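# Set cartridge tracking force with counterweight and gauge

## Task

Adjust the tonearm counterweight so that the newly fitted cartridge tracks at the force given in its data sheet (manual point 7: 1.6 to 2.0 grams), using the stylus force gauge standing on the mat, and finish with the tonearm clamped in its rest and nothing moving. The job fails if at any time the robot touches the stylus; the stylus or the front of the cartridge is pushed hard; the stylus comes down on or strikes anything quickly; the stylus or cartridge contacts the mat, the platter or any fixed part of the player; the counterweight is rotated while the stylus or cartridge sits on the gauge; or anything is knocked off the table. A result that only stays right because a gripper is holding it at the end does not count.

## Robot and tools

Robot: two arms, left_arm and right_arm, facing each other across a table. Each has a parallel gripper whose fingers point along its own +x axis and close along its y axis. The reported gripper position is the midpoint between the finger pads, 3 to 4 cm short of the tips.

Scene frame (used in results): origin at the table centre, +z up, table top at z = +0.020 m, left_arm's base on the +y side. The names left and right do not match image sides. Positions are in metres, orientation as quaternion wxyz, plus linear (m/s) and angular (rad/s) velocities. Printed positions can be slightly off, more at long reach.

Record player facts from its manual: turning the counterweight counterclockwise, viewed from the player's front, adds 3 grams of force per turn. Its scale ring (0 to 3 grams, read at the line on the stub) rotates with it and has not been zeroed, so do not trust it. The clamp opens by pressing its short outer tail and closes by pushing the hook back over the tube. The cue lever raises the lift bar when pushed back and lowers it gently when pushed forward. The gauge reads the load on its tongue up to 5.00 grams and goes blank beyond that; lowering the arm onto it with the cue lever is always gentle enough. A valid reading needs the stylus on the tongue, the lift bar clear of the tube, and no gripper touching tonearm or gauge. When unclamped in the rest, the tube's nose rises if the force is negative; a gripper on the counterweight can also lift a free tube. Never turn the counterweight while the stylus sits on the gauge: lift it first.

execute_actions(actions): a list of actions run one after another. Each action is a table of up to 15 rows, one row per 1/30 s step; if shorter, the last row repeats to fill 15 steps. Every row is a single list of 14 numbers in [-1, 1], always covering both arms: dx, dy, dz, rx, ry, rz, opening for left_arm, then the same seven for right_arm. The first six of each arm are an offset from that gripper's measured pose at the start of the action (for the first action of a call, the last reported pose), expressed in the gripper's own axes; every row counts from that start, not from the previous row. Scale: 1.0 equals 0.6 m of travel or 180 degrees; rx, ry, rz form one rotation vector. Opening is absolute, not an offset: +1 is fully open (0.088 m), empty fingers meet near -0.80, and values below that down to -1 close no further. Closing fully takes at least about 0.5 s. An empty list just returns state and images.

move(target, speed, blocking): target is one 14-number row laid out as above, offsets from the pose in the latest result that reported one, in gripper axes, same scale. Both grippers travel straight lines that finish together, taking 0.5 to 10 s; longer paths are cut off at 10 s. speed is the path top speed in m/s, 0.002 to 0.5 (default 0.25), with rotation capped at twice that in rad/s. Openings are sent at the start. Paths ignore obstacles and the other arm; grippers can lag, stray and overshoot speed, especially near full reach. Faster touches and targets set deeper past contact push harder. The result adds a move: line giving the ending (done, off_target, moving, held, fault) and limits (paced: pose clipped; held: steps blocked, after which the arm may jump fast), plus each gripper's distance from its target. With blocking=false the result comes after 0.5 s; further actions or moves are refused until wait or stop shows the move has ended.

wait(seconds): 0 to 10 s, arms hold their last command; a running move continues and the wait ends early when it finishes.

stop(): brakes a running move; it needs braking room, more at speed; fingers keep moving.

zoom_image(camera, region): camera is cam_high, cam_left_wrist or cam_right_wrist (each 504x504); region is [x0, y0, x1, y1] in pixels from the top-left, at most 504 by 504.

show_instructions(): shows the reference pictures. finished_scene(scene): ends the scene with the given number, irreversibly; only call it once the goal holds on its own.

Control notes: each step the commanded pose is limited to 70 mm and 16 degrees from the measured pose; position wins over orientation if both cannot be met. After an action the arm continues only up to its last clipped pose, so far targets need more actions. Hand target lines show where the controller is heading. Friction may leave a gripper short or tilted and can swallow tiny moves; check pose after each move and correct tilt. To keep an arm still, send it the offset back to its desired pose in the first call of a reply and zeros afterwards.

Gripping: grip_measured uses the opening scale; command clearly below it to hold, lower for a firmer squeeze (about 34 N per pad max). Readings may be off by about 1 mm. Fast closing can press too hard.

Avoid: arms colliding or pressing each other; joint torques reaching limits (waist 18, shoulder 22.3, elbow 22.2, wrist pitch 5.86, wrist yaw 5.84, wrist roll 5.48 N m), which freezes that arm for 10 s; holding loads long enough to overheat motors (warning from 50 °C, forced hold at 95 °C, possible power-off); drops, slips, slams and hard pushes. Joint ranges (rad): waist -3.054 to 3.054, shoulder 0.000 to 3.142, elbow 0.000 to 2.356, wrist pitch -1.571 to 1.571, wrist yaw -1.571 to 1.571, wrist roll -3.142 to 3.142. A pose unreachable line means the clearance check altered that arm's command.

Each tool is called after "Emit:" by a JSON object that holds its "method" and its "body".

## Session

Emit:
{"method": "execute_actions", "body": {"actions": []}}

Scene clock: 0.00 s.
left_arm: end_effector_position=(+0.0331, +0.3661, +0.2084) grip_measured=+0.840 end_effector_quat_wxyz=(-0.582, +0.002, -0.759, -0.292) end_effector_velocity=(+0.000, +0.002, +0.000) end_effector_angular_velocity=(+0.011, -0.007, +0.001) | right_arm: end_effector_position=(+0.0846, -0.5808, +0.1453) grip_measured=+0.835 end_effector_quat_wxyz=(+0.413, -0.020, +0.897, +0.156) end_effector_velocity=(+0.002, +0.001, -0.001) end_effector_angular_velocity=(+0.009, -0.013, +0.003)
Joint positions: left_arm=[ 0.354  1.489  0.95  -1.456  0.242 -1.726  0.08 ] | right_arm=[-1.048  1.808  1.028 -1.518 -0.038 -0.365  0.08 ]
Joint velocities: left_arm=[-0.002 -0.002 -0.002 -0.007 -0.007 -0.007  0.   ] | right_arm=[ 0.002 -0.002  0.002  0.007 -0.007 -0.007 -0.   ]
Joint torques (N m, as the arm reports them, + toward a larger angle): no reading
Heat: left arm: hottest shoulder 26 °C (+0.0 °C/min); right arm: hottest elbow 24 °C (+0.0 °C/min).
Hand target (left_arm): +0.033, +0.366, +0.208; +0.582, -0.002, +0.759, +0.292
Hand target (right_arm): +0.085, -0.581, +0.145; +0.413, -0.020, +0.897, +0.156

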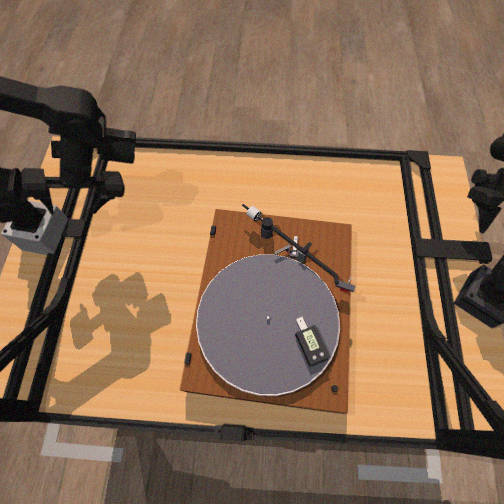

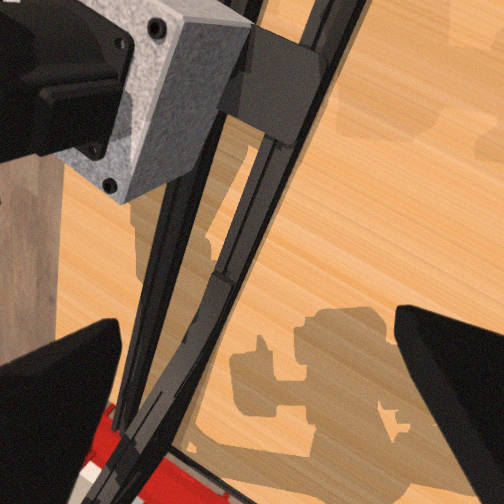

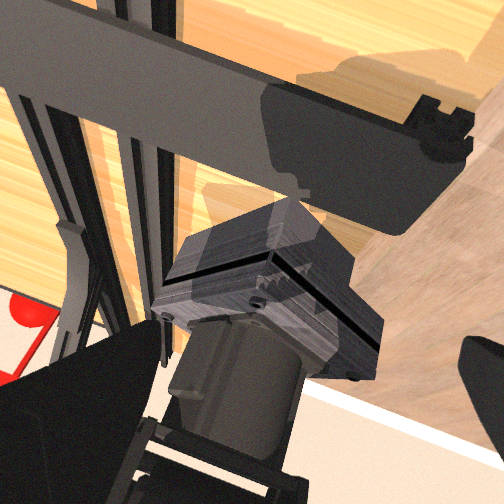

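Emit:
{"method": "zoom_image", "body": {"camera": "cam_high", "region": [230, 180, 370, 320]}}

Region (230, 180, 370, 320) of cam_high's 504x504 image, scaled by 3.600, with more detail than that image has.

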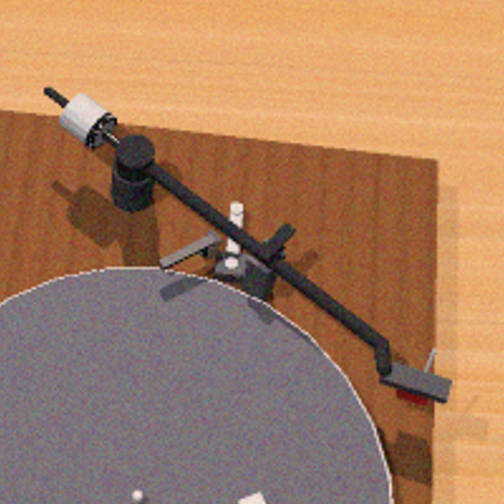

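Emit:
{"method": "move", "body": {"target": [-0.254,-0.483,-0.165,0.817,-0.268,-0.203,0.2,0.026,0.706,0.04,-0.454,-0.166,-0.006,-0.85], "speed": 0.5}}

Scene clock: 7.73 s.
left_arm: end_effector_position=(+0.0931, +0.0328, +0.2337) grip_measured=+0.200 end_effector_quat_wxyz=(+0.404, +0.443, +0.231, -0.766) end_effector_velocity=(-0.004, -0.003, +0.004) end_effector_angular_velocity=(-0.015, -0.004, -0.029) | right_arm: end_effector_position=(+0.0224, -0.1747, +0.2314) grip_measured=-0.798 end_effector_quat_wxyz=(+0.501, -0.251, +0.455, +0.692) end_effector_velocity=(+0.001, +0.002, +0.003) end_effector_angular_velocity=(+0.017, -0.002, +0.006)
Joint positions: left_arm=[ 0.362  2.138  1.858 -0.918  0.377  0.763  0.049] | right_arm=[ 0.184  1.829  1.508 -0.923 -0.558 -0.314  0.   ]
Joint velocities: left_arm=[-0.007  0.002  0.017 -0.007  0.007  0.022  0.   ] | right_arm=[-0.002 -0.002  0.002  0.007 -0.007 -0.007  0.   ]
Joint torques (N m, as the arm reports them, + toward a larger angle): left_arm=[  0.21 -10.01   6.75   0.95   0.49   0.16] | right_arm=[ 0.25 -6.01  7.33  1.04 -0.25 -0.24]
Heat: left arm: hottest shoulder 27 °C (+7.8 °C/min); right arm: hottest shoulder 24 °C (+0.0 °C/min).
Hand target (left_arm): +0.094, +0.030, +0.232; -0.402, -0.442, -0.231, +0.768
Hand target (right_arm): +0.023, -0.171, +0.229; +0.500, -0.254, +0.453, +0.693
Off the commanded pose (left_arm): 0.004 m, 1 deg.
Off the commanded pose (right_arm): 0.005 m, 0 deg.
move: done

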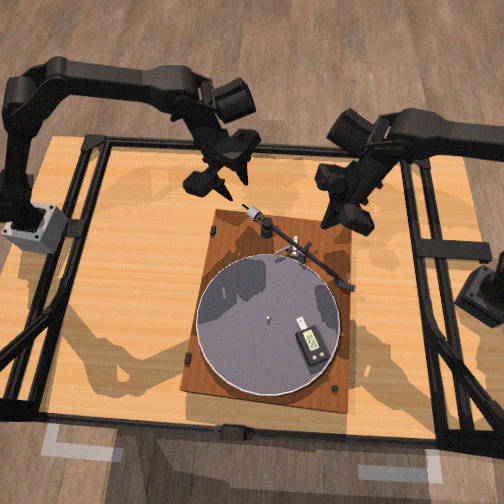

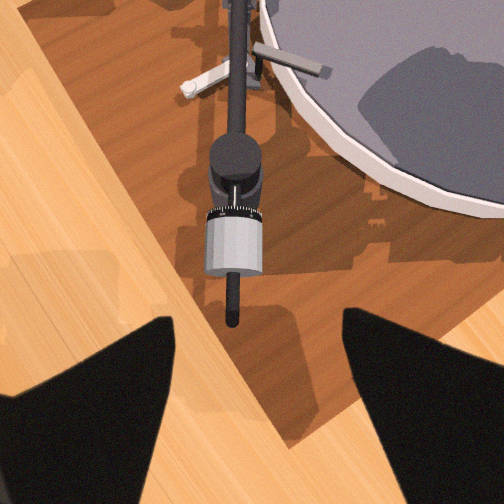

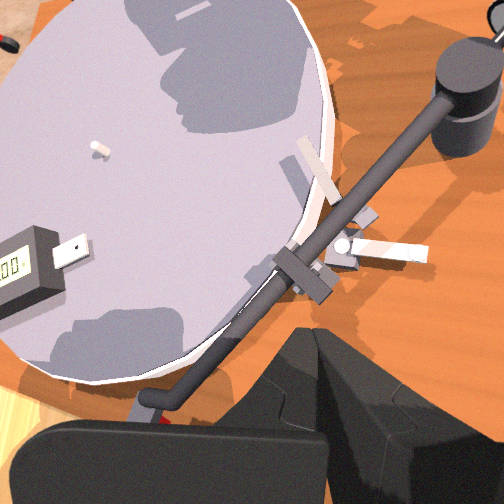

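Emit:
{"method": "move", "body": {"target": [0.14,0.02,-0.012,0.019,0,-0.011,0.2,0.078,-0.015,-0.014,0,0,0,-0.85], "speed": 0.15}}

Scene clock: 10.57 s.
left_arm: end_effector_position=(+0.0836, -0.0011, +0.1586) grip_measured=+0.200 end_effector_quat_wxyz=(+0.380, +0.452, +0.220, -0.777) end_effector_velocity=(+0.002, +0.001, +0.004) end_effector_angular_velocity=(-0.003, -0.010, -0.001) | right_arm: end_effector_position=(+0.0140, -0.1577, +0.1957) grip_measured=-0.798 end_effector_quat_wxyz=(+0.505, -0.249, +0.444, +0.698) end_effector_velocity=(-0.003, -0.002, +0.001) end_effector_angular_velocity=(-0.002, +0.025, -0.000)
Joint positions: left_arm=[ 0.332  2.338  1.893 -0.77   0.385  0.795  0.049] | right_arm=[ 0.223  1.875  1.416 -0.738 -0.548 -0.274  0.   ]
Joint velocities: left_arm=[ 0.002 -0.007  0.002 -0.007 -0.007  0.007 -0.   ] | right_arm=[-0.002 -0.002 -0.002 -0.007 -0.022  0.007  0.   ]
Joint torques (N m, as the arm reports them, + toward a larger angle): left_arm=[ -0.14 -11.6    6.51   1.24   0.49   0.13] | right_arm=[ 0.25 -6.55  4.76  1.11 -0.23  0.17]
Heat: left arm: hottest shoulder 27 °C (+5.7 °C/min); right arm: hottest elbow 25 °C (+5.7 °C/min).
Hand target (left_arm): +0.083, -0.004, +0.158; -0.378, -0.451, -0.216, +0.779
Hand target (right_arm): +0.012, -0.160, +0.187; +0.501, -0.251, +0.455, +0.692
Off the commanded pose (left_arm): 0.003 m, 1 deg.
Off the commanded pose (right_arm): 0.010 m, 1 deg.
move: off_target (right_arm)

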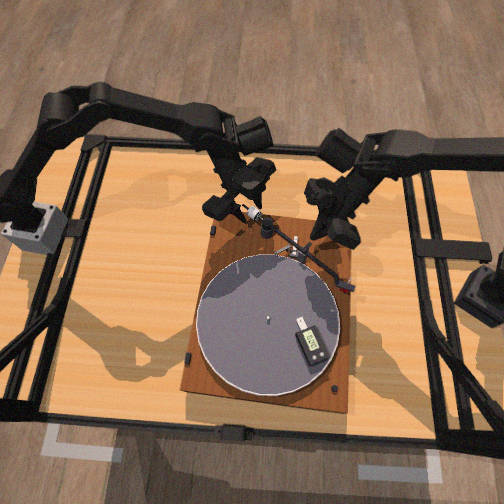

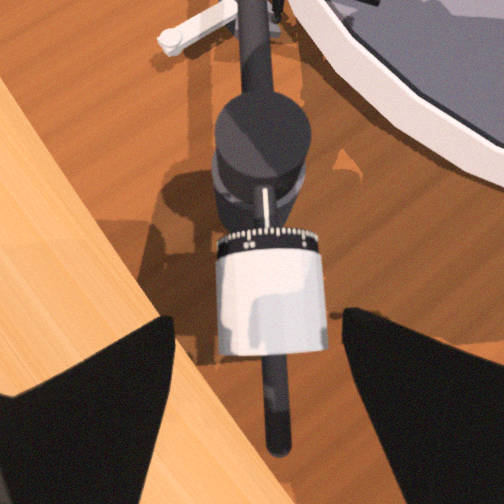

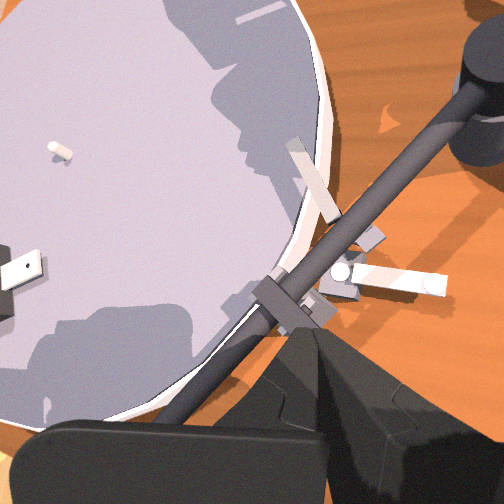

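Emit:
{"method": "move", "body": {"target": [0.015,-0.020,0.015,0.111,0,0.192,0.2,0.024,-0.004,-0.014,0,0.008,0,-0.85], "speed": 0.4}}

Scene clock: 12.50 s.
left_arm: end_effector_position=(+0.0671, -0.0060, +0.1524) grip_measured=+0.200 end_effector_quat_wxyz=(+0.510, +0.552, -0.056, -0.657) end_effector_velocity=(-0.000, +0.002, -0.001) end_effector_angular_velocity=(+0.007, +0.001, +0.008) | right_arm: end_effector_position=(+0.0118, -0.1555, +0.1896) grip_measured=-0.798 end_effector_quat_wxyz=(+0.504, -0.253, +0.441, +0.698) end_effector_velocity=(-0.004, +0.001, +0.000) end_effector_angular_velocity=(+0.012, +0.015, +0.016)
Joint positions: left_arm=[ 0.161  2.122  1.29   0.095 -0.107  0.931  0.049] | right_arm=[ 0.232  1.884  1.404 -0.713 -0.54  -0.274  0.   ]
Joint velocities: left_arm=[-0.002 -0.002 -0.002 -0.007 -0.007 -0.007 -0.   ] | right_arm=[ 0.002  0.002 -0.002  0.007 -0.022 -0.007  0.   ]
Joint torques (N m, as the arm reports them, + toward a larger angle): left_arm=[ -0.15 -12.94   3.64   1.96  -0.23   0.11] | right_arm=[ 0.26 -6.42  4.72  1.15 -0.22 -0.11]
Heat: left arm: hottest shoulder 28 °C (+9.6 °C/min); right arm: hottest elbow 25 °C (+4.8 °C/min).
Hand target (left_arm): +0.067, -0.004, +0.155; +0.510, +0.553, -0.060, -0.656
Hand target (right_arm): +0.010, -0.158, +0.180; +0.499, -0.257, +0.450, +0.694
Off the commanded pose (left_arm): 0.004 m, 1 deg.
Off the commanded pose (right_arm): 0.011 m, 1 deg.
move: off_target (right_arm)

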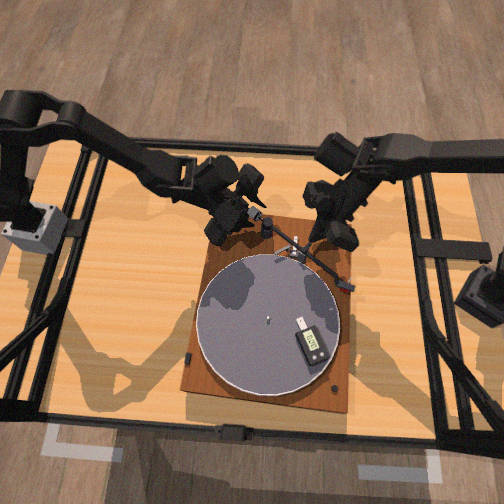

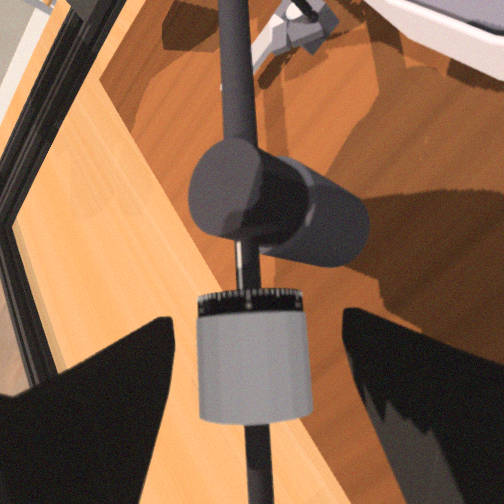

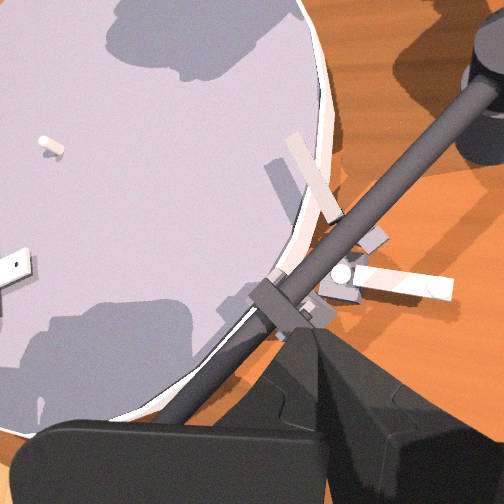

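Emit:
{"method": "move", "body": {"target": [0,0.004,-0.004,0,0,0,0.15,0.046,-0.017,-0.029,0,0.012,0,-0.85], "speed": 0.05}}

Scene clock: 14.03 s.
left_arm: end_effector_position=(+0.0697, -0.0057, +0.1523) grip_measured=+0.150 end_effector_quat_wxyz=(+0.512, +0.552, -0.055, -0.656) end_effector_velocity=(-0.002, -0.000, +0.003) end_effector_angular_velocity=(-0.006, +0.021, +0.007) | right_arm: end_effector_position=(+0.0152, -0.1541, +0.1685) grip_measured=-0.798 end_effector_quat_wxyz=(+0.507, -0.260, +0.439, +0.695) end_effector_velocity=(-0.001, -0.002, -0.002) end_effector_angular_velocity=(-0.006, +0.007, +0.006)
Joint positions: left_arm=[ 0.167  2.122  1.29   0.096 -0.105  0.931  0.046] | right_arm=[ 0.231  1.914  1.364 -0.647 -0.525 -0.283  0.   ]
Joint velocities: left_arm=[-0.002 -0.007  0.002 -0.007  0.007 -0.022 -0.   ] | right_arm=[-0.002  0.002 -0.002 -0.007 -0.007 -0.007  0.   ]
Joint torques (N m, as the arm reports them, + toward a larger angle): left_arm=[  0.26 -11.3    5.18   1.61   0.17   0.11] | right_arm=[ 0.86 -5.75  4.59  1.1  -0.38 -0.19]
Heat: left arm: hottest shoulder 29 °C (+12.8 °C/min); right arm: hottest elbow 25 °C (+4.3 °C/min).
Hand target (left_arm): +0.070, -0.006, +0.153; +0.510, +0.552, -0.056, -0.657
Hand target (right_arm): +0.010, -0.157, +0.156; +0.496, -0.266, +0.450, +0.693
Off the commanded pose (left_arm): 0.001 m, 0 deg.
Off the commanded pose (right_arm): 0.014 m, 2 deg.
move: off_target (right_arm)

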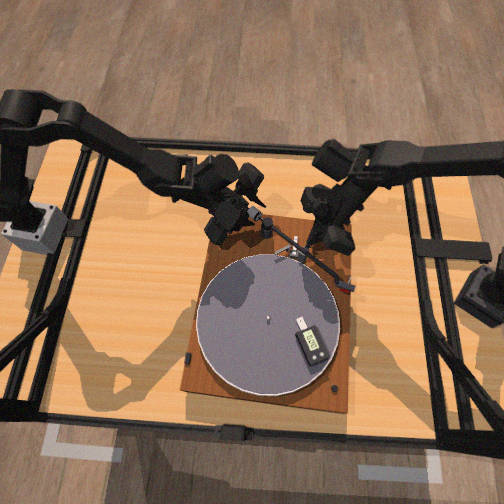

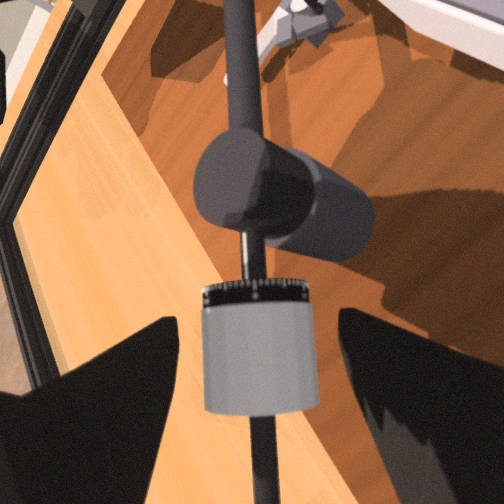

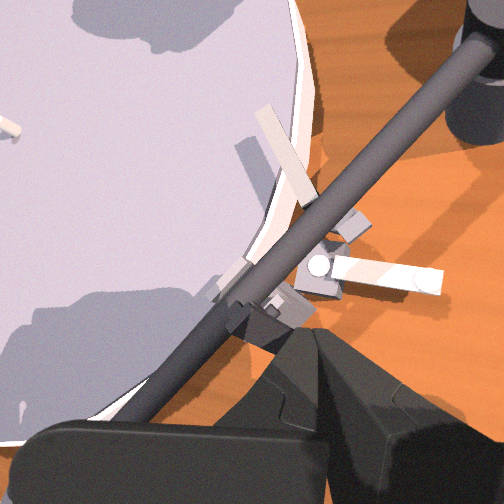

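Emit:
{"method": "move", "body": {"target": [0,0,0,0,0,0,0.15,-0.07,0,0,0,0,0,-0.85], "speed": 0.15}}

Emit:
{"method": "move", "body": {"target": [0,0,0,0,0,0,0.15,0.039,0.118,0.022,0.19,0.062,-0.184,-0.42], "speed": 0.5}}

Scene clock: 15.50 s.
left_arm: end_effector_position=(+0.0697, -0.0057, +0.1523) grip_measured=+0.150 end_effector_quat_wxyz=(+0.512, +0.552, -0.055, -0.656) end_effector_velocity=(-0.000, +0.001, -0.003) end_effector_angular_velocity=(-0.000, +0.011, +0.018) | right_arm: end_effector_position=(+0.0285, -0.1753, +0.1959) grip_measured=-0.798 end_effector_quat_wxyz=(+0.505, -0.261, +0.446, +0.691) end_effector_velocity=(-0.005, -0.001, +0.002) end_effector_angular_velocity=(+0.010, +0.031, +0.015)
Joint positions: left_arm=[ 0.167  2.122  1.29   0.096 -0.105  0.931  0.046] | right_arm=[ 0.175  1.851  1.4   -0.792 -0.542 -0.34   0.   ]
Joint velocities: left_arm=[-0.002  0.002 -0.007  0.007 -0.007 -0.022  0.   ] | right_arm=[-0.002 -0.002 -0.002 -0.007 -0.037 -0.007  0.   ]
Joint torques (N m, as the arm reports them, + toward a larger angle): left_arm=[ -0.01 -11.2    5.01   1.78  -0.02  -0.04] | right_arm=[-0.28 -8.32  7.04  0.64 -0.41 -0.26]
Heat: left arm: hottest shoulder 29 °C (+11.6 °C/min); right arm: hottest elbow 25 °C (+3.9 °C/min).
Hand target (left_arm): +0.070, -0.006, +0.152; +0.512, +0.552, -0.055, -0.656
Hand target (right_arm): +0.030, -0.174, +0.202; +0.507, -0.259, +0.439, +0.695
Off the commanded pose (left_arm): 0.000 m, 0 deg.
Off the commanded pose (right_arm): 0.007 m, 1 deg.
move: done

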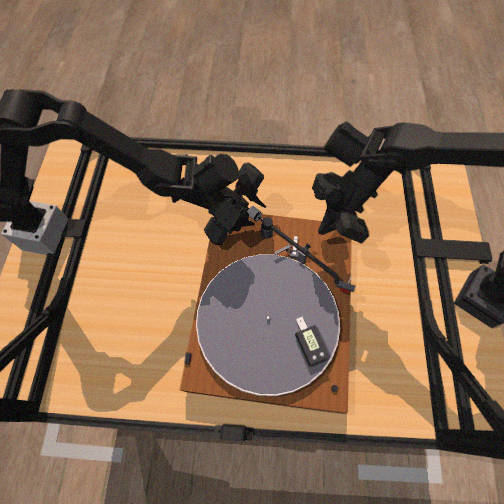

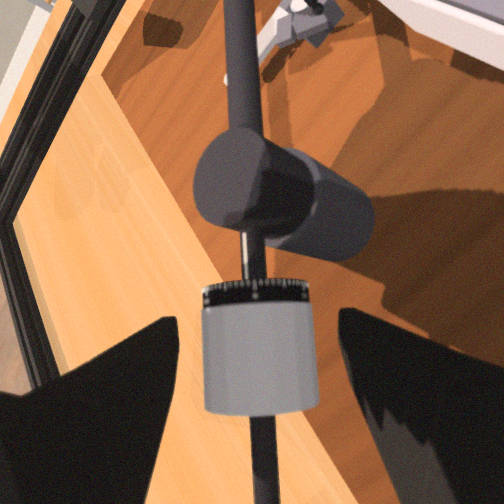

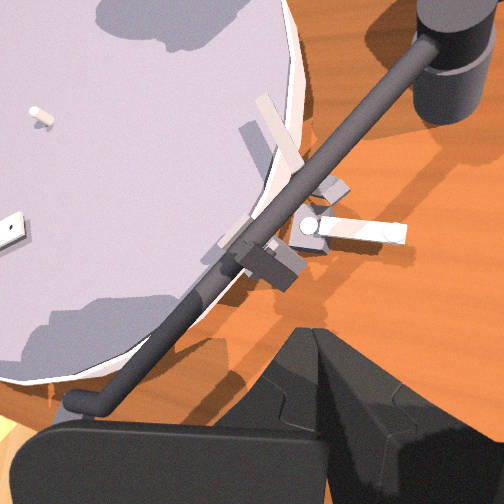

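Scene clock: 16.97 s.
left_arm: end_effector_position=(+0.0697, -0.0057, +0.1523) grip_measured=+0.150 end_effector_quat_wxyz=(+0.512, +0.552, -0.055, -0.656) end_effector_velocity=(-0.002, +0.000, +0.002) end_effector_angular_velocity=(-0.008, +0.010, -0.003) | right_arm: end_effector_position=(-0.0435, -0.1613, +0.2116) grip_measured=-0.420 end_effector_quat_wxyz=(+0.687, -0.280, +0.579, +0.338) end_effector_velocity=(-0.000, -0.002, +0.001) end_effector_angular_velocity=(-0.011, +0.023, -0.011)
Joint positions: left_arm=[ 0.167  2.122  1.29   0.096 -0.105  0.931  0.046] | right_arm=[ 0.579  1.999  1.78  -1.207  0.097  0.629  0.018]
Joint velocities: left_arm=[-0.002 -0.007 -0.007  0.007  0.007 -0.007 -0.   ] | right_arm=[-0.007  0.002  0.012 -0.022 -0.022  0.007 -0.   ]
Joint torques (N m, as the arm reports them, + toward a larger angle): left_arm=[ -0.01 -11.2    5.02   1.79  -0.02  -0.04] | right_arm=[ 0.17 -6.73  7.1   0.3   0.13  0.2 ]
Heat: left arm: hottest shoulder 30 °C (+14.1 °C/min); right arm: hottest shoulder 25 °C (+3.5 °C/min).
Hand target (left_arm): +0.070, -0.006, +0.152; +0.512, +0.552, -0.055, -0.656
Hand target (right_arm): -0.044, -0.159, +0.208; +0.687, -0.282, +0.580, +0.334
Off the commanded pose (left_arm): 0.000 m, 0 deg.
Off the commanded pose (right_arm): 0.004 m, 1 deg.
move: done

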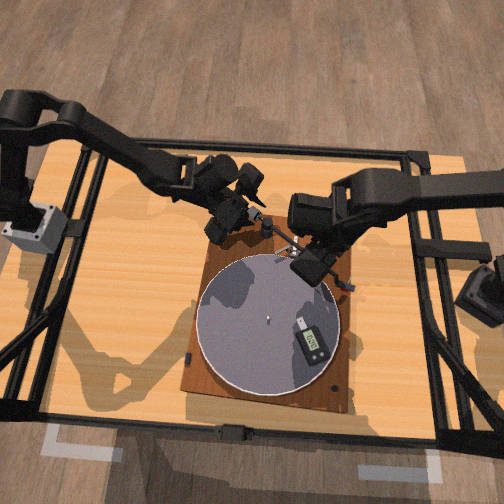

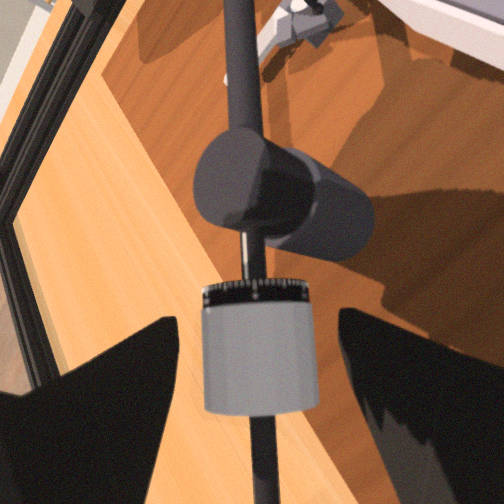

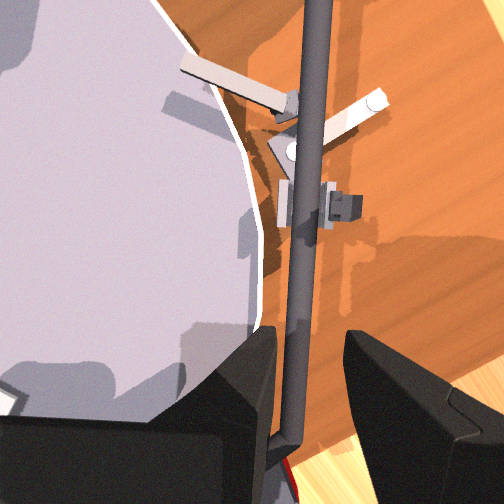

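Emit:
{"method": "move", "body": {"target": [0,0,0,0,0,0,0.05,0.076,-0.002,-0.012,0.012,0.006,-0.004,-0.42], "speed": 0.1}}

Scene clock: 18.23 s.
left_arm: end_effector_position=(+0.0697, -0.0057, +0.1523) grip_measured=+0.050 end_effector_quat_wxyz=(+0.512, +0.552, -0.055, -0.656) end_effector_velocity=(-0.000, +0.003, -0.001) end_effector_angular_velocity=(+0.018, -0.010, -0.002) | right_arm: end_effector_position=(-0.0433, -0.1587, +0.1741) grip_measured=-0.420 end_effector_quat_wxyz=(+0.691, -0.269, +0.584, +0.329) end_effector_velocity=(-0.002, +0.001, -0.002) end_effector_angular_velocity=(+0.002, +0.021, +0.008)
Joint positions: left_arm=[ 0.167  2.122  1.29   0.096 -0.105  0.931  0.041] | right_arm=[ 0.579  2.017  1.657 -1.067  0.097  0.66   0.018]
Joint velocities: left_arm=[-0.002 -0.007 -0.002 -0.022 -0.007  0.007 -0.   ] | right_arm=[-0.002  0.002 -0.002  0.007 -0.022 -0.007 -0.   ]
Joint torques (N m, as the arm reports them, + toward a larger angle): left_arm=[  0.02 -11.18   4.97   1.79  -0.02  -0.05] | right_arm=[-0.31 -7.29  4.61  0.66  0.03  0.22]
Heat: left arm: hottest shoulder 30 °C (+13.2 °C/min); right arm: hottest shoulder 25 °C (+3.3 °C/min).
Hand target (left_arm): +0.070, -0.006, +0.152; +0.512, +0.552, -0.055, -0.656
Hand target (right_arm): -0.042, -0.161, +0.166; +0.689, -0.274, +0.590, +0.321
Off the commanded pose (left_arm): 0.000 m, 0 deg.
Off the commanded pose (right_arm): 0.009 m, 1 deg.
move: off_target (right_arm)

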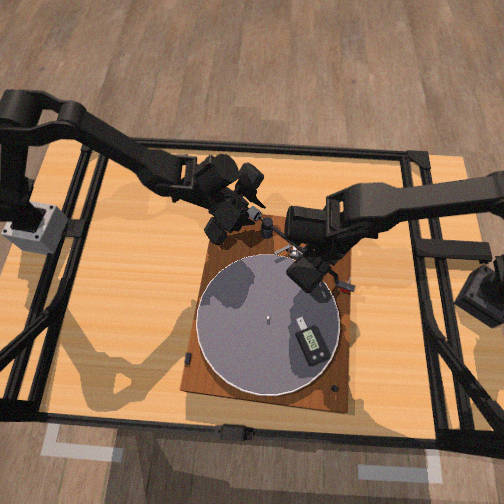

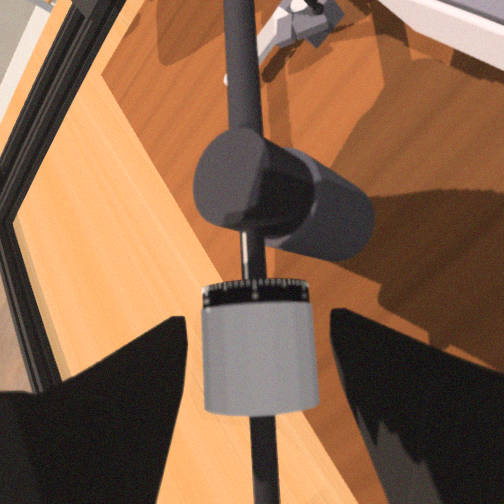

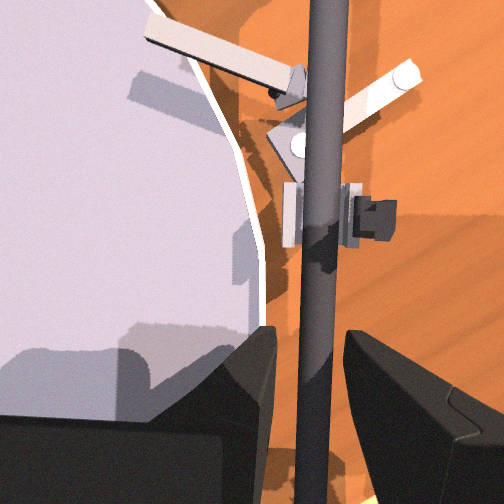

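Emit:
{"method": "move", "body": {"target": [0.007,0.023,-0.005,-0.153,0,-0.265,-0.38,0,-0.003,0,0,0,0,-0.72], "speed": 0.45}}

Scene clock: 20.37 s.
left_arm: end_effector_position=(+0.0771, -0.0084, +0.1572) grip_measured=-0.292 end_effector_quat_wxyz=(+0.315, +0.397, +0.325, -0.799) end_effector_velocity=(-0.002, -0.001, +0.001) end_effector_angular_velocity=(+0.002, +0.007, -0.010) | right_arm: end_effector_position=(-0.0424, -0.1590, +0.1741) grip_measured=-0.623 end_effector_quat_wxyz=(+0.691, -0.272, +0.583, +0.330) end_effector_velocity=(-0.000, -0.000, -0.001) end_effector_angular_velocity=(+0.003, +0.008, -0.009)
Joint positions: left_arm=[ 0.361  2.585  2.332 -1.165  0.558  0.774  0.025] | right_arm=[ 0.577  2.017  1.657 -1.068  0.099  0.653  0.008]
Joint velocities: left_arm=[-0.002  0.012  0.027 -0.022  0.007  0.007 -0.   ] | right_arm=[-0.002 -0.002 -0.007  0.007 -0.007  0.007 -0.   ]
Joint torques (N m, as the arm reports them, + toward a larger angle): left_arm=[  0.41 -12.38   7.3    1.43   0.55  -0.17] | right_arm=[-0.25 -8.86  5.17  0.83  0.01  0.09]
Heat: left arm: hottest shoulder 30 °C (+11.8 °C/min); right arm: hottest shoulder 25 °C (+2.9 °C/min).
Hand target (left_arm): +0.081, -0.013, +0.157; -0.322, -0.393, -0.321, +0.799
Hand target (right_arm): -0.042, -0.160, +0.174; +0.691, -0.269, +0.584, +0.329
Off the commanded pose (left_arm): 0.007 m, 1 deg.
Off the commanded pose (right_arm): 0.001 m, 0 deg.
joint sent to its limit (left arm) — the command would take joint 3 (elbow) past its upper limit, so that joint was sent only as far as its limit.
move: done

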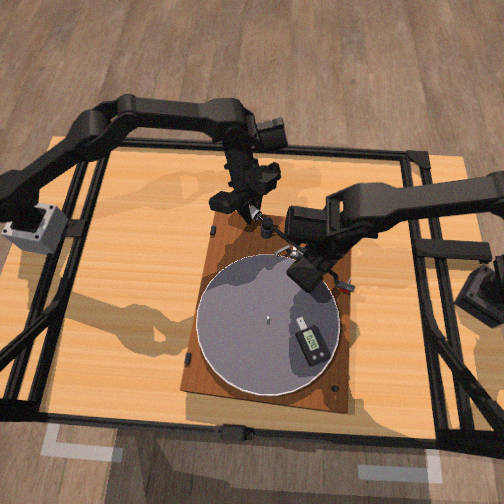

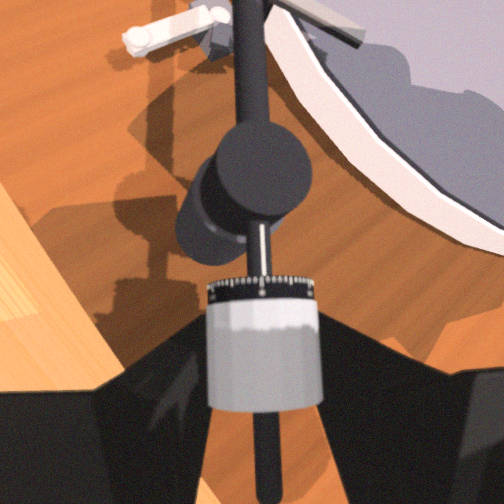

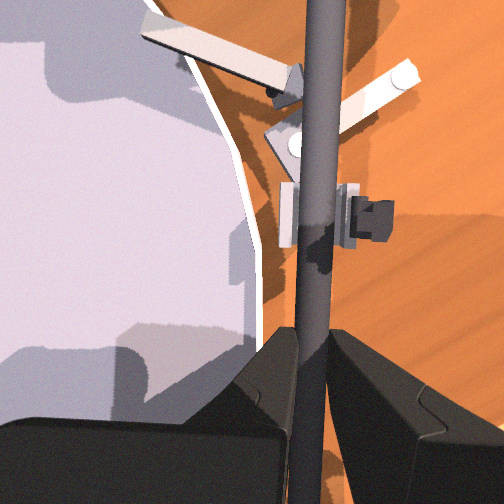

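Emit:
{"method": "move", "body": {"target": [0.007,-0.0145,-0.003,0.153,0,0.265,0.05,0,-0.003,0,0,0,0,-0.45], "speed": 0.5}}

Emit:
{"method": "move", "body": {"target": [0.002,0.017,-0.004,-0.153,0,-0.265,-0.4,0,-0.002,0,0,0,0,-0.72], "speed": 0.5}}

Emit:
{"method": "move", "body": {"target": [0.007,-0.0145,-0.003,0.153,0,0.265,0.05,0,0,0,0,0,0,-0.45], "speed": 0.5}}

Scene clock: 23.00 s.
left_arm: end_effector_position=(+0.0700, -0.0055, +0.1523) grip_measured=+0.050 end_effector_quat_wxyz=(+0.510, +0.552, -0.052, -0.658) end_effector_velocity=(-0.000, +0.003, -0.003) end_effector_angular_velocity=(+0.010, +0.012, +0.018) | right_arm: end_effector_position=(-0.0423, -0.1591, +0.1739) grip_measured=-0.450 end_effector_quat_wxyz=(+0.691, -0.271, +0.584, +0.330) end_effector_velocity=(+0.002, -0.005, -0.000) end_effector_angular_velocity=(-0.021, -0.006, -0.011)
Joint positions: left_arm=[ 0.169  2.122  1.295  0.084 -0.1    0.93   0.041] | right_arm=[ 0.577  2.017  1.657 -1.067  0.097  0.653  0.017]
Joint velocities: left_arm=[-0.002 -0.002 -0.007 -0.007 -0.007 -0.022 -0.   ] | right_arm=[-0.002 -0.002 -0.002 -0.022  0.007  0.007 -0.   ]
Joint torques (N m, as the arm reports them, + toward a larger angle): left_arm=[ -0.16 -12.94   3.68   1.98  -0.22   0.08] | right_arm=[-0.31 -8.86  5.17  0.69  0.12 -0.16]
Heat: left arm: hottest shoulder 32 °C (+15.7 °C/min); right arm: hottest shoulder 26 °C (+5.2 °C/min).
Hand target (left_arm): +0.070, -0.003, +0.155; +0.510, +0.553, -0.055, -0.657
Hand target (right_arm): -0.041, -0.160, +0.174; +0.691, -0.272, +0.583, +0.330
Off the commanded pose (left_arm): 0.004 m, 1 deg.
Off the commanded pose (right_arm): 0.002 m, 0 deg.
move: done

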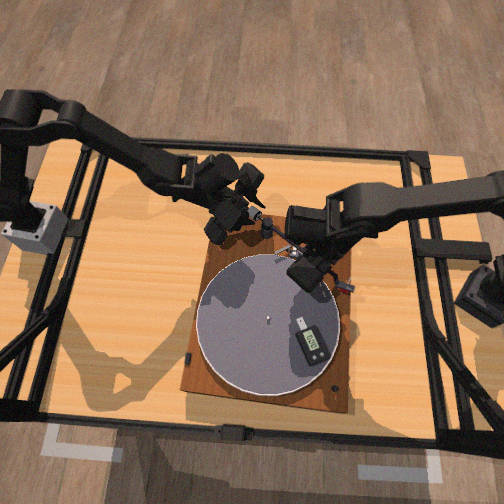

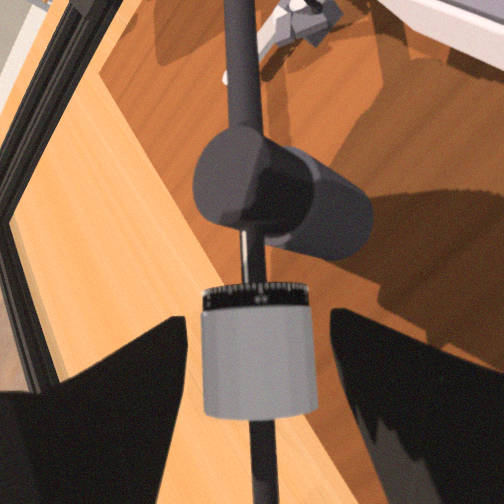

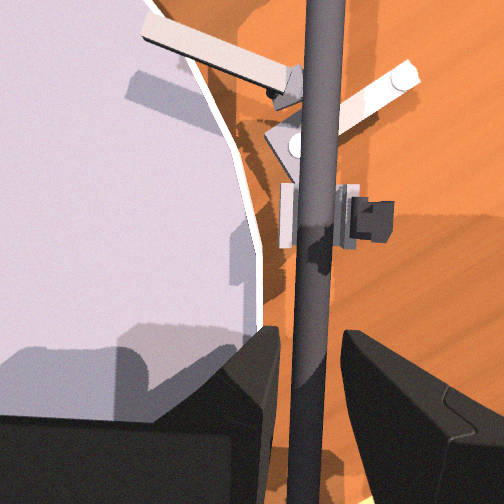

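Scene clock: 24.63 s.
left_arm: end_effector_position=(+0.0770, -0.0077, +0.1569) grip_measured=-0.299 end_effector_quat_wxyz=(+0.314, +0.397, +0.327, -0.798) end_effector_velocity=(-0.001, +0.004, -0.003) end_effector_angular_velocity=(+0.034, -0.000, -0.008) | right_arm: end_effector_position=(-0.0418, -0.1594, +0.1741) grip_measured=-0.623 end_effector_quat_wxyz=(+0.690, -0.274, +0.582, +0.331) end_effector_velocity=(-0.002, -0.002, -0.000) end_effector_angular_velocity=(-0.009, +0.004, +0.025)
Joint positions: left_arm=[ 0.361  2.588  2.336 -1.172  0.559  0.774  0.024] | right_arm=[ 0.576  2.017  1.657 -1.069  0.099  0.647  0.008]
Joint velocities: left_arm=[-0.002  0.022  0.037 -0.051 -0.007  0.007 -0.   ] | right_arm=[ 0.002 -0.002 -0.002 -0.007 -0.007 -0.022 -0.   ]
Joint torques (N m, as the arm reports them, + toward a larger angle): left_arm=[  0.17 -12.75   6.77   0.55   0.61  -0.03] | right_arm=[-0.16 -8.71  5.4   0.78  0.04  0.11]
Heat: left arm: hottest shoulder 32 °C (+14.6 °C/min); right arm: hottest shoulder 26 °C (+4.9 °C/min).
Hand target (left_arm): +0.078, -0.010, +0.157; -0.315, -0.394, -0.327, +0.799
Hand target (right_arm): -0.041, -0.160, +0.174; +0.691, -0.271, +0.583, +0.330
Off the commanded pose (left_arm): 0.003 m, 1 deg.
Off the commanded pose (right_arm): 0.001 m, 0 deg.
joint sent to its limit (left arm) — the command would take joint 3 (elbow) past its upper limit, so that joint was sent only as far as its limit.
move: done

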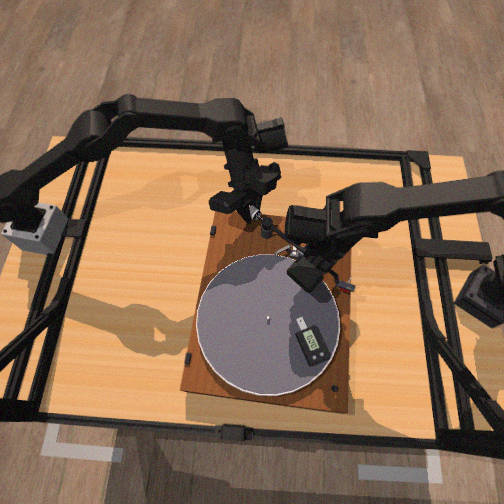

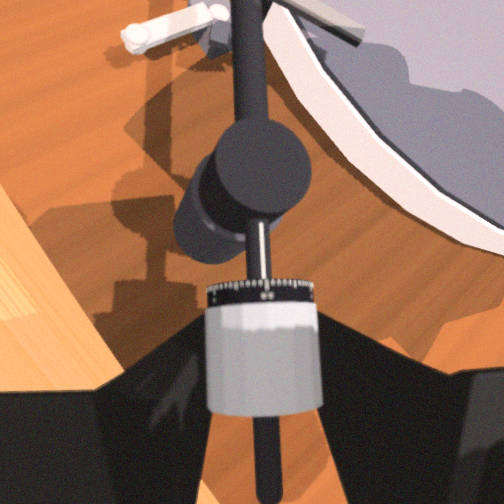

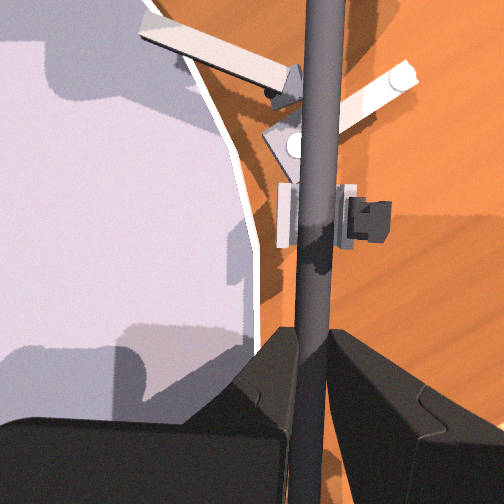

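Scene clock: 26.30 s.
left_arm: end_effector_position=(+0.0699, -0.0049, +0.1520) grip_measured=+0.050 end_effector_quat_wxyz=(+0.508, +0.552, -0.049, -0.659) end_effector_velocity=(+0.002, +0.003, -0.005) end_effector_angular_velocity=(+0.010, -0.021, -0.007) | right_arm: end_effector_position=(-0.0418, -0.1594, +0.1741) grip_measured=-0.450 end_effector_quat_wxyz=(+0.690, -0.274, +0.583, +0.331) end_effector_velocity=(-0.000, -0.000, -0.001) end_effector_angular_velocity=(+0.000, +0.004, +0.020)
Joint positions: left_arm=[ 0.169  2.122  1.297  0.076 -0.099  0.928  0.041] | right_arm=[ 0.576  2.017  1.657 -1.069  0.099  0.647  0.017]
Joint velocities: left_arm=[ 0.002  0.002 -0.012  0.007 -0.007  0.022  0.   ] | right_arm=[-0.002 -0.002 -0.007  0.007 -0.007 -0.022 -0.   ]
Joint torques (N m, as the arm reports them, + toward a larger angle): left_arm=[ -0.18 -12.94   3.56   1.97  -0.2    0.11] | right_arm=[-0.03 -8.43  5.83  0.53  0.11 -0.03]
Heat: left arm: hottest shoulder 33 °C (+16.0 °C/min); right arm: hottest shoulder 26 °C (+4.6 °C/min).
Hand target (left_arm): +0.069, -0.002, +0.155; +0.509, +0.554, -0.053, -0.657
Hand target (right_arm): -0.042, -0.159, +0.174; +0.690, -0.274, +0.582, +0.331
Off the commanded pose (left_arm): 0.004 m, 1 deg.
Off the commanded pose (right_arm): 0.000 m, 0 deg.
move: done

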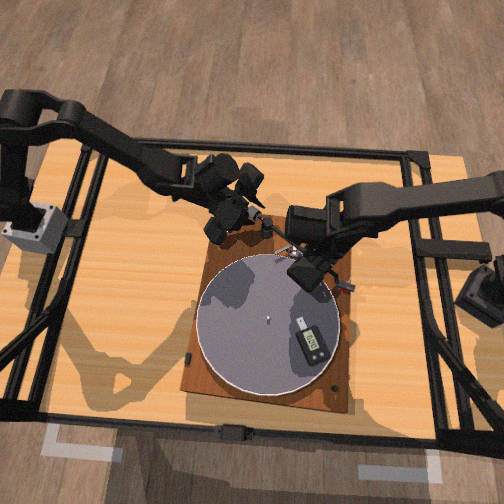

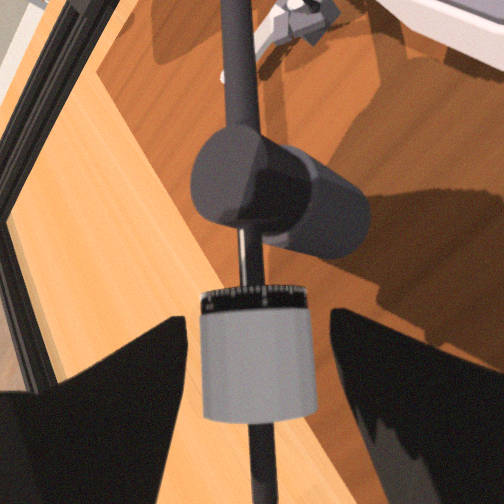

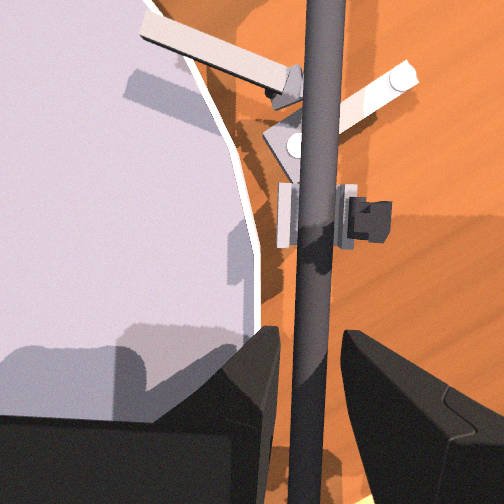

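Emit:
{"method": "execute_actions", "body": {"actions": []}}

Scene clock: 29.20 s.
left_arm: end_effector_position=(+0.0699, -0.0047, +0.1519) grip_measured=+0.050 end_effector_quat_wxyz=(+0.508, +0.552, -0.049, -0.659) end_effector_velocity=(-0.000, -0.000, +0.002) end_effector_angular_velocity=(-0.010, +0.011, +0.018) | right_arm: end_effector_position=(-0.0418, -0.1594, +0.1741) grip_measured=-0.450 end_effector_quat_wxyz=(+0.690, -0.274, +0.583, +0.331) end_effector_velocity=(-0.000, -0.002, -0.000) end_effector_angular_velocity=(-0.006, +0.008, -0.009)
Joint positions: left_arm=[ 0.169  2.121  1.296  0.077 -0.099  0.928  0.041] | right_arm=[ 0.576  2.017  1.657 -1.069  0.099  0.647  0.017]
Joint velocities: left_arm=[-0.002 -0.002 -0.002  0.007 -0.007 -0.022  0.   ] | right_arm=[-0.002 -0.002 -0.002 -0.007 -0.007  0.007 -0.   ]
Joint torques (N m, as the arm reports them, + toward a larger angle): left_arm=[ -0.16 -12.86   3.7    1.97  -0.21   0.1 ] | right_arm=[-0.02 -8.43  5.83  0.53  0.11 -0.02]
Heat: left arm: hottest shoulder 34 °C (+16.4 °C/min); right arm: hottest shoulder 27 °C (+6.2 °C/min).
Hand target (left_arm): +0.069, -0.002, +0.155; +0.509, +0.554, -0.053, -0.657
Hand target (right_arm): -0.042, -0.159, +0.174; +0.690, -0.274, +0.582, +0.331
Off the commanded pose (left_arm): 0.004 m, 1 deg.
Off the commanded pose (right_arm): 0.000 m, 0 deg.

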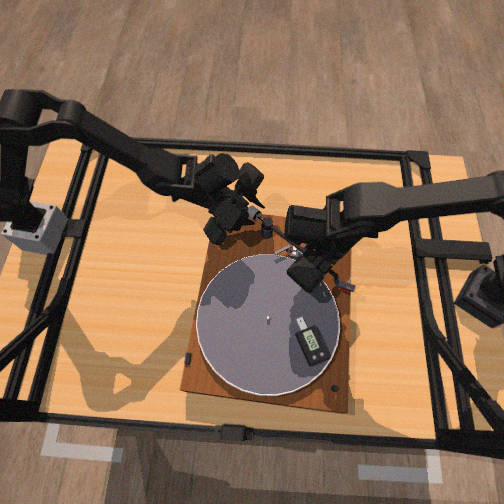

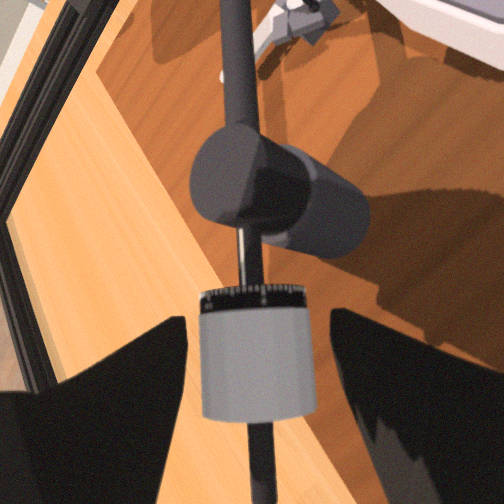

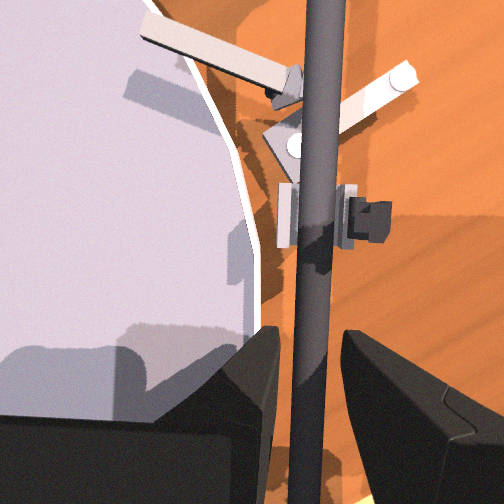

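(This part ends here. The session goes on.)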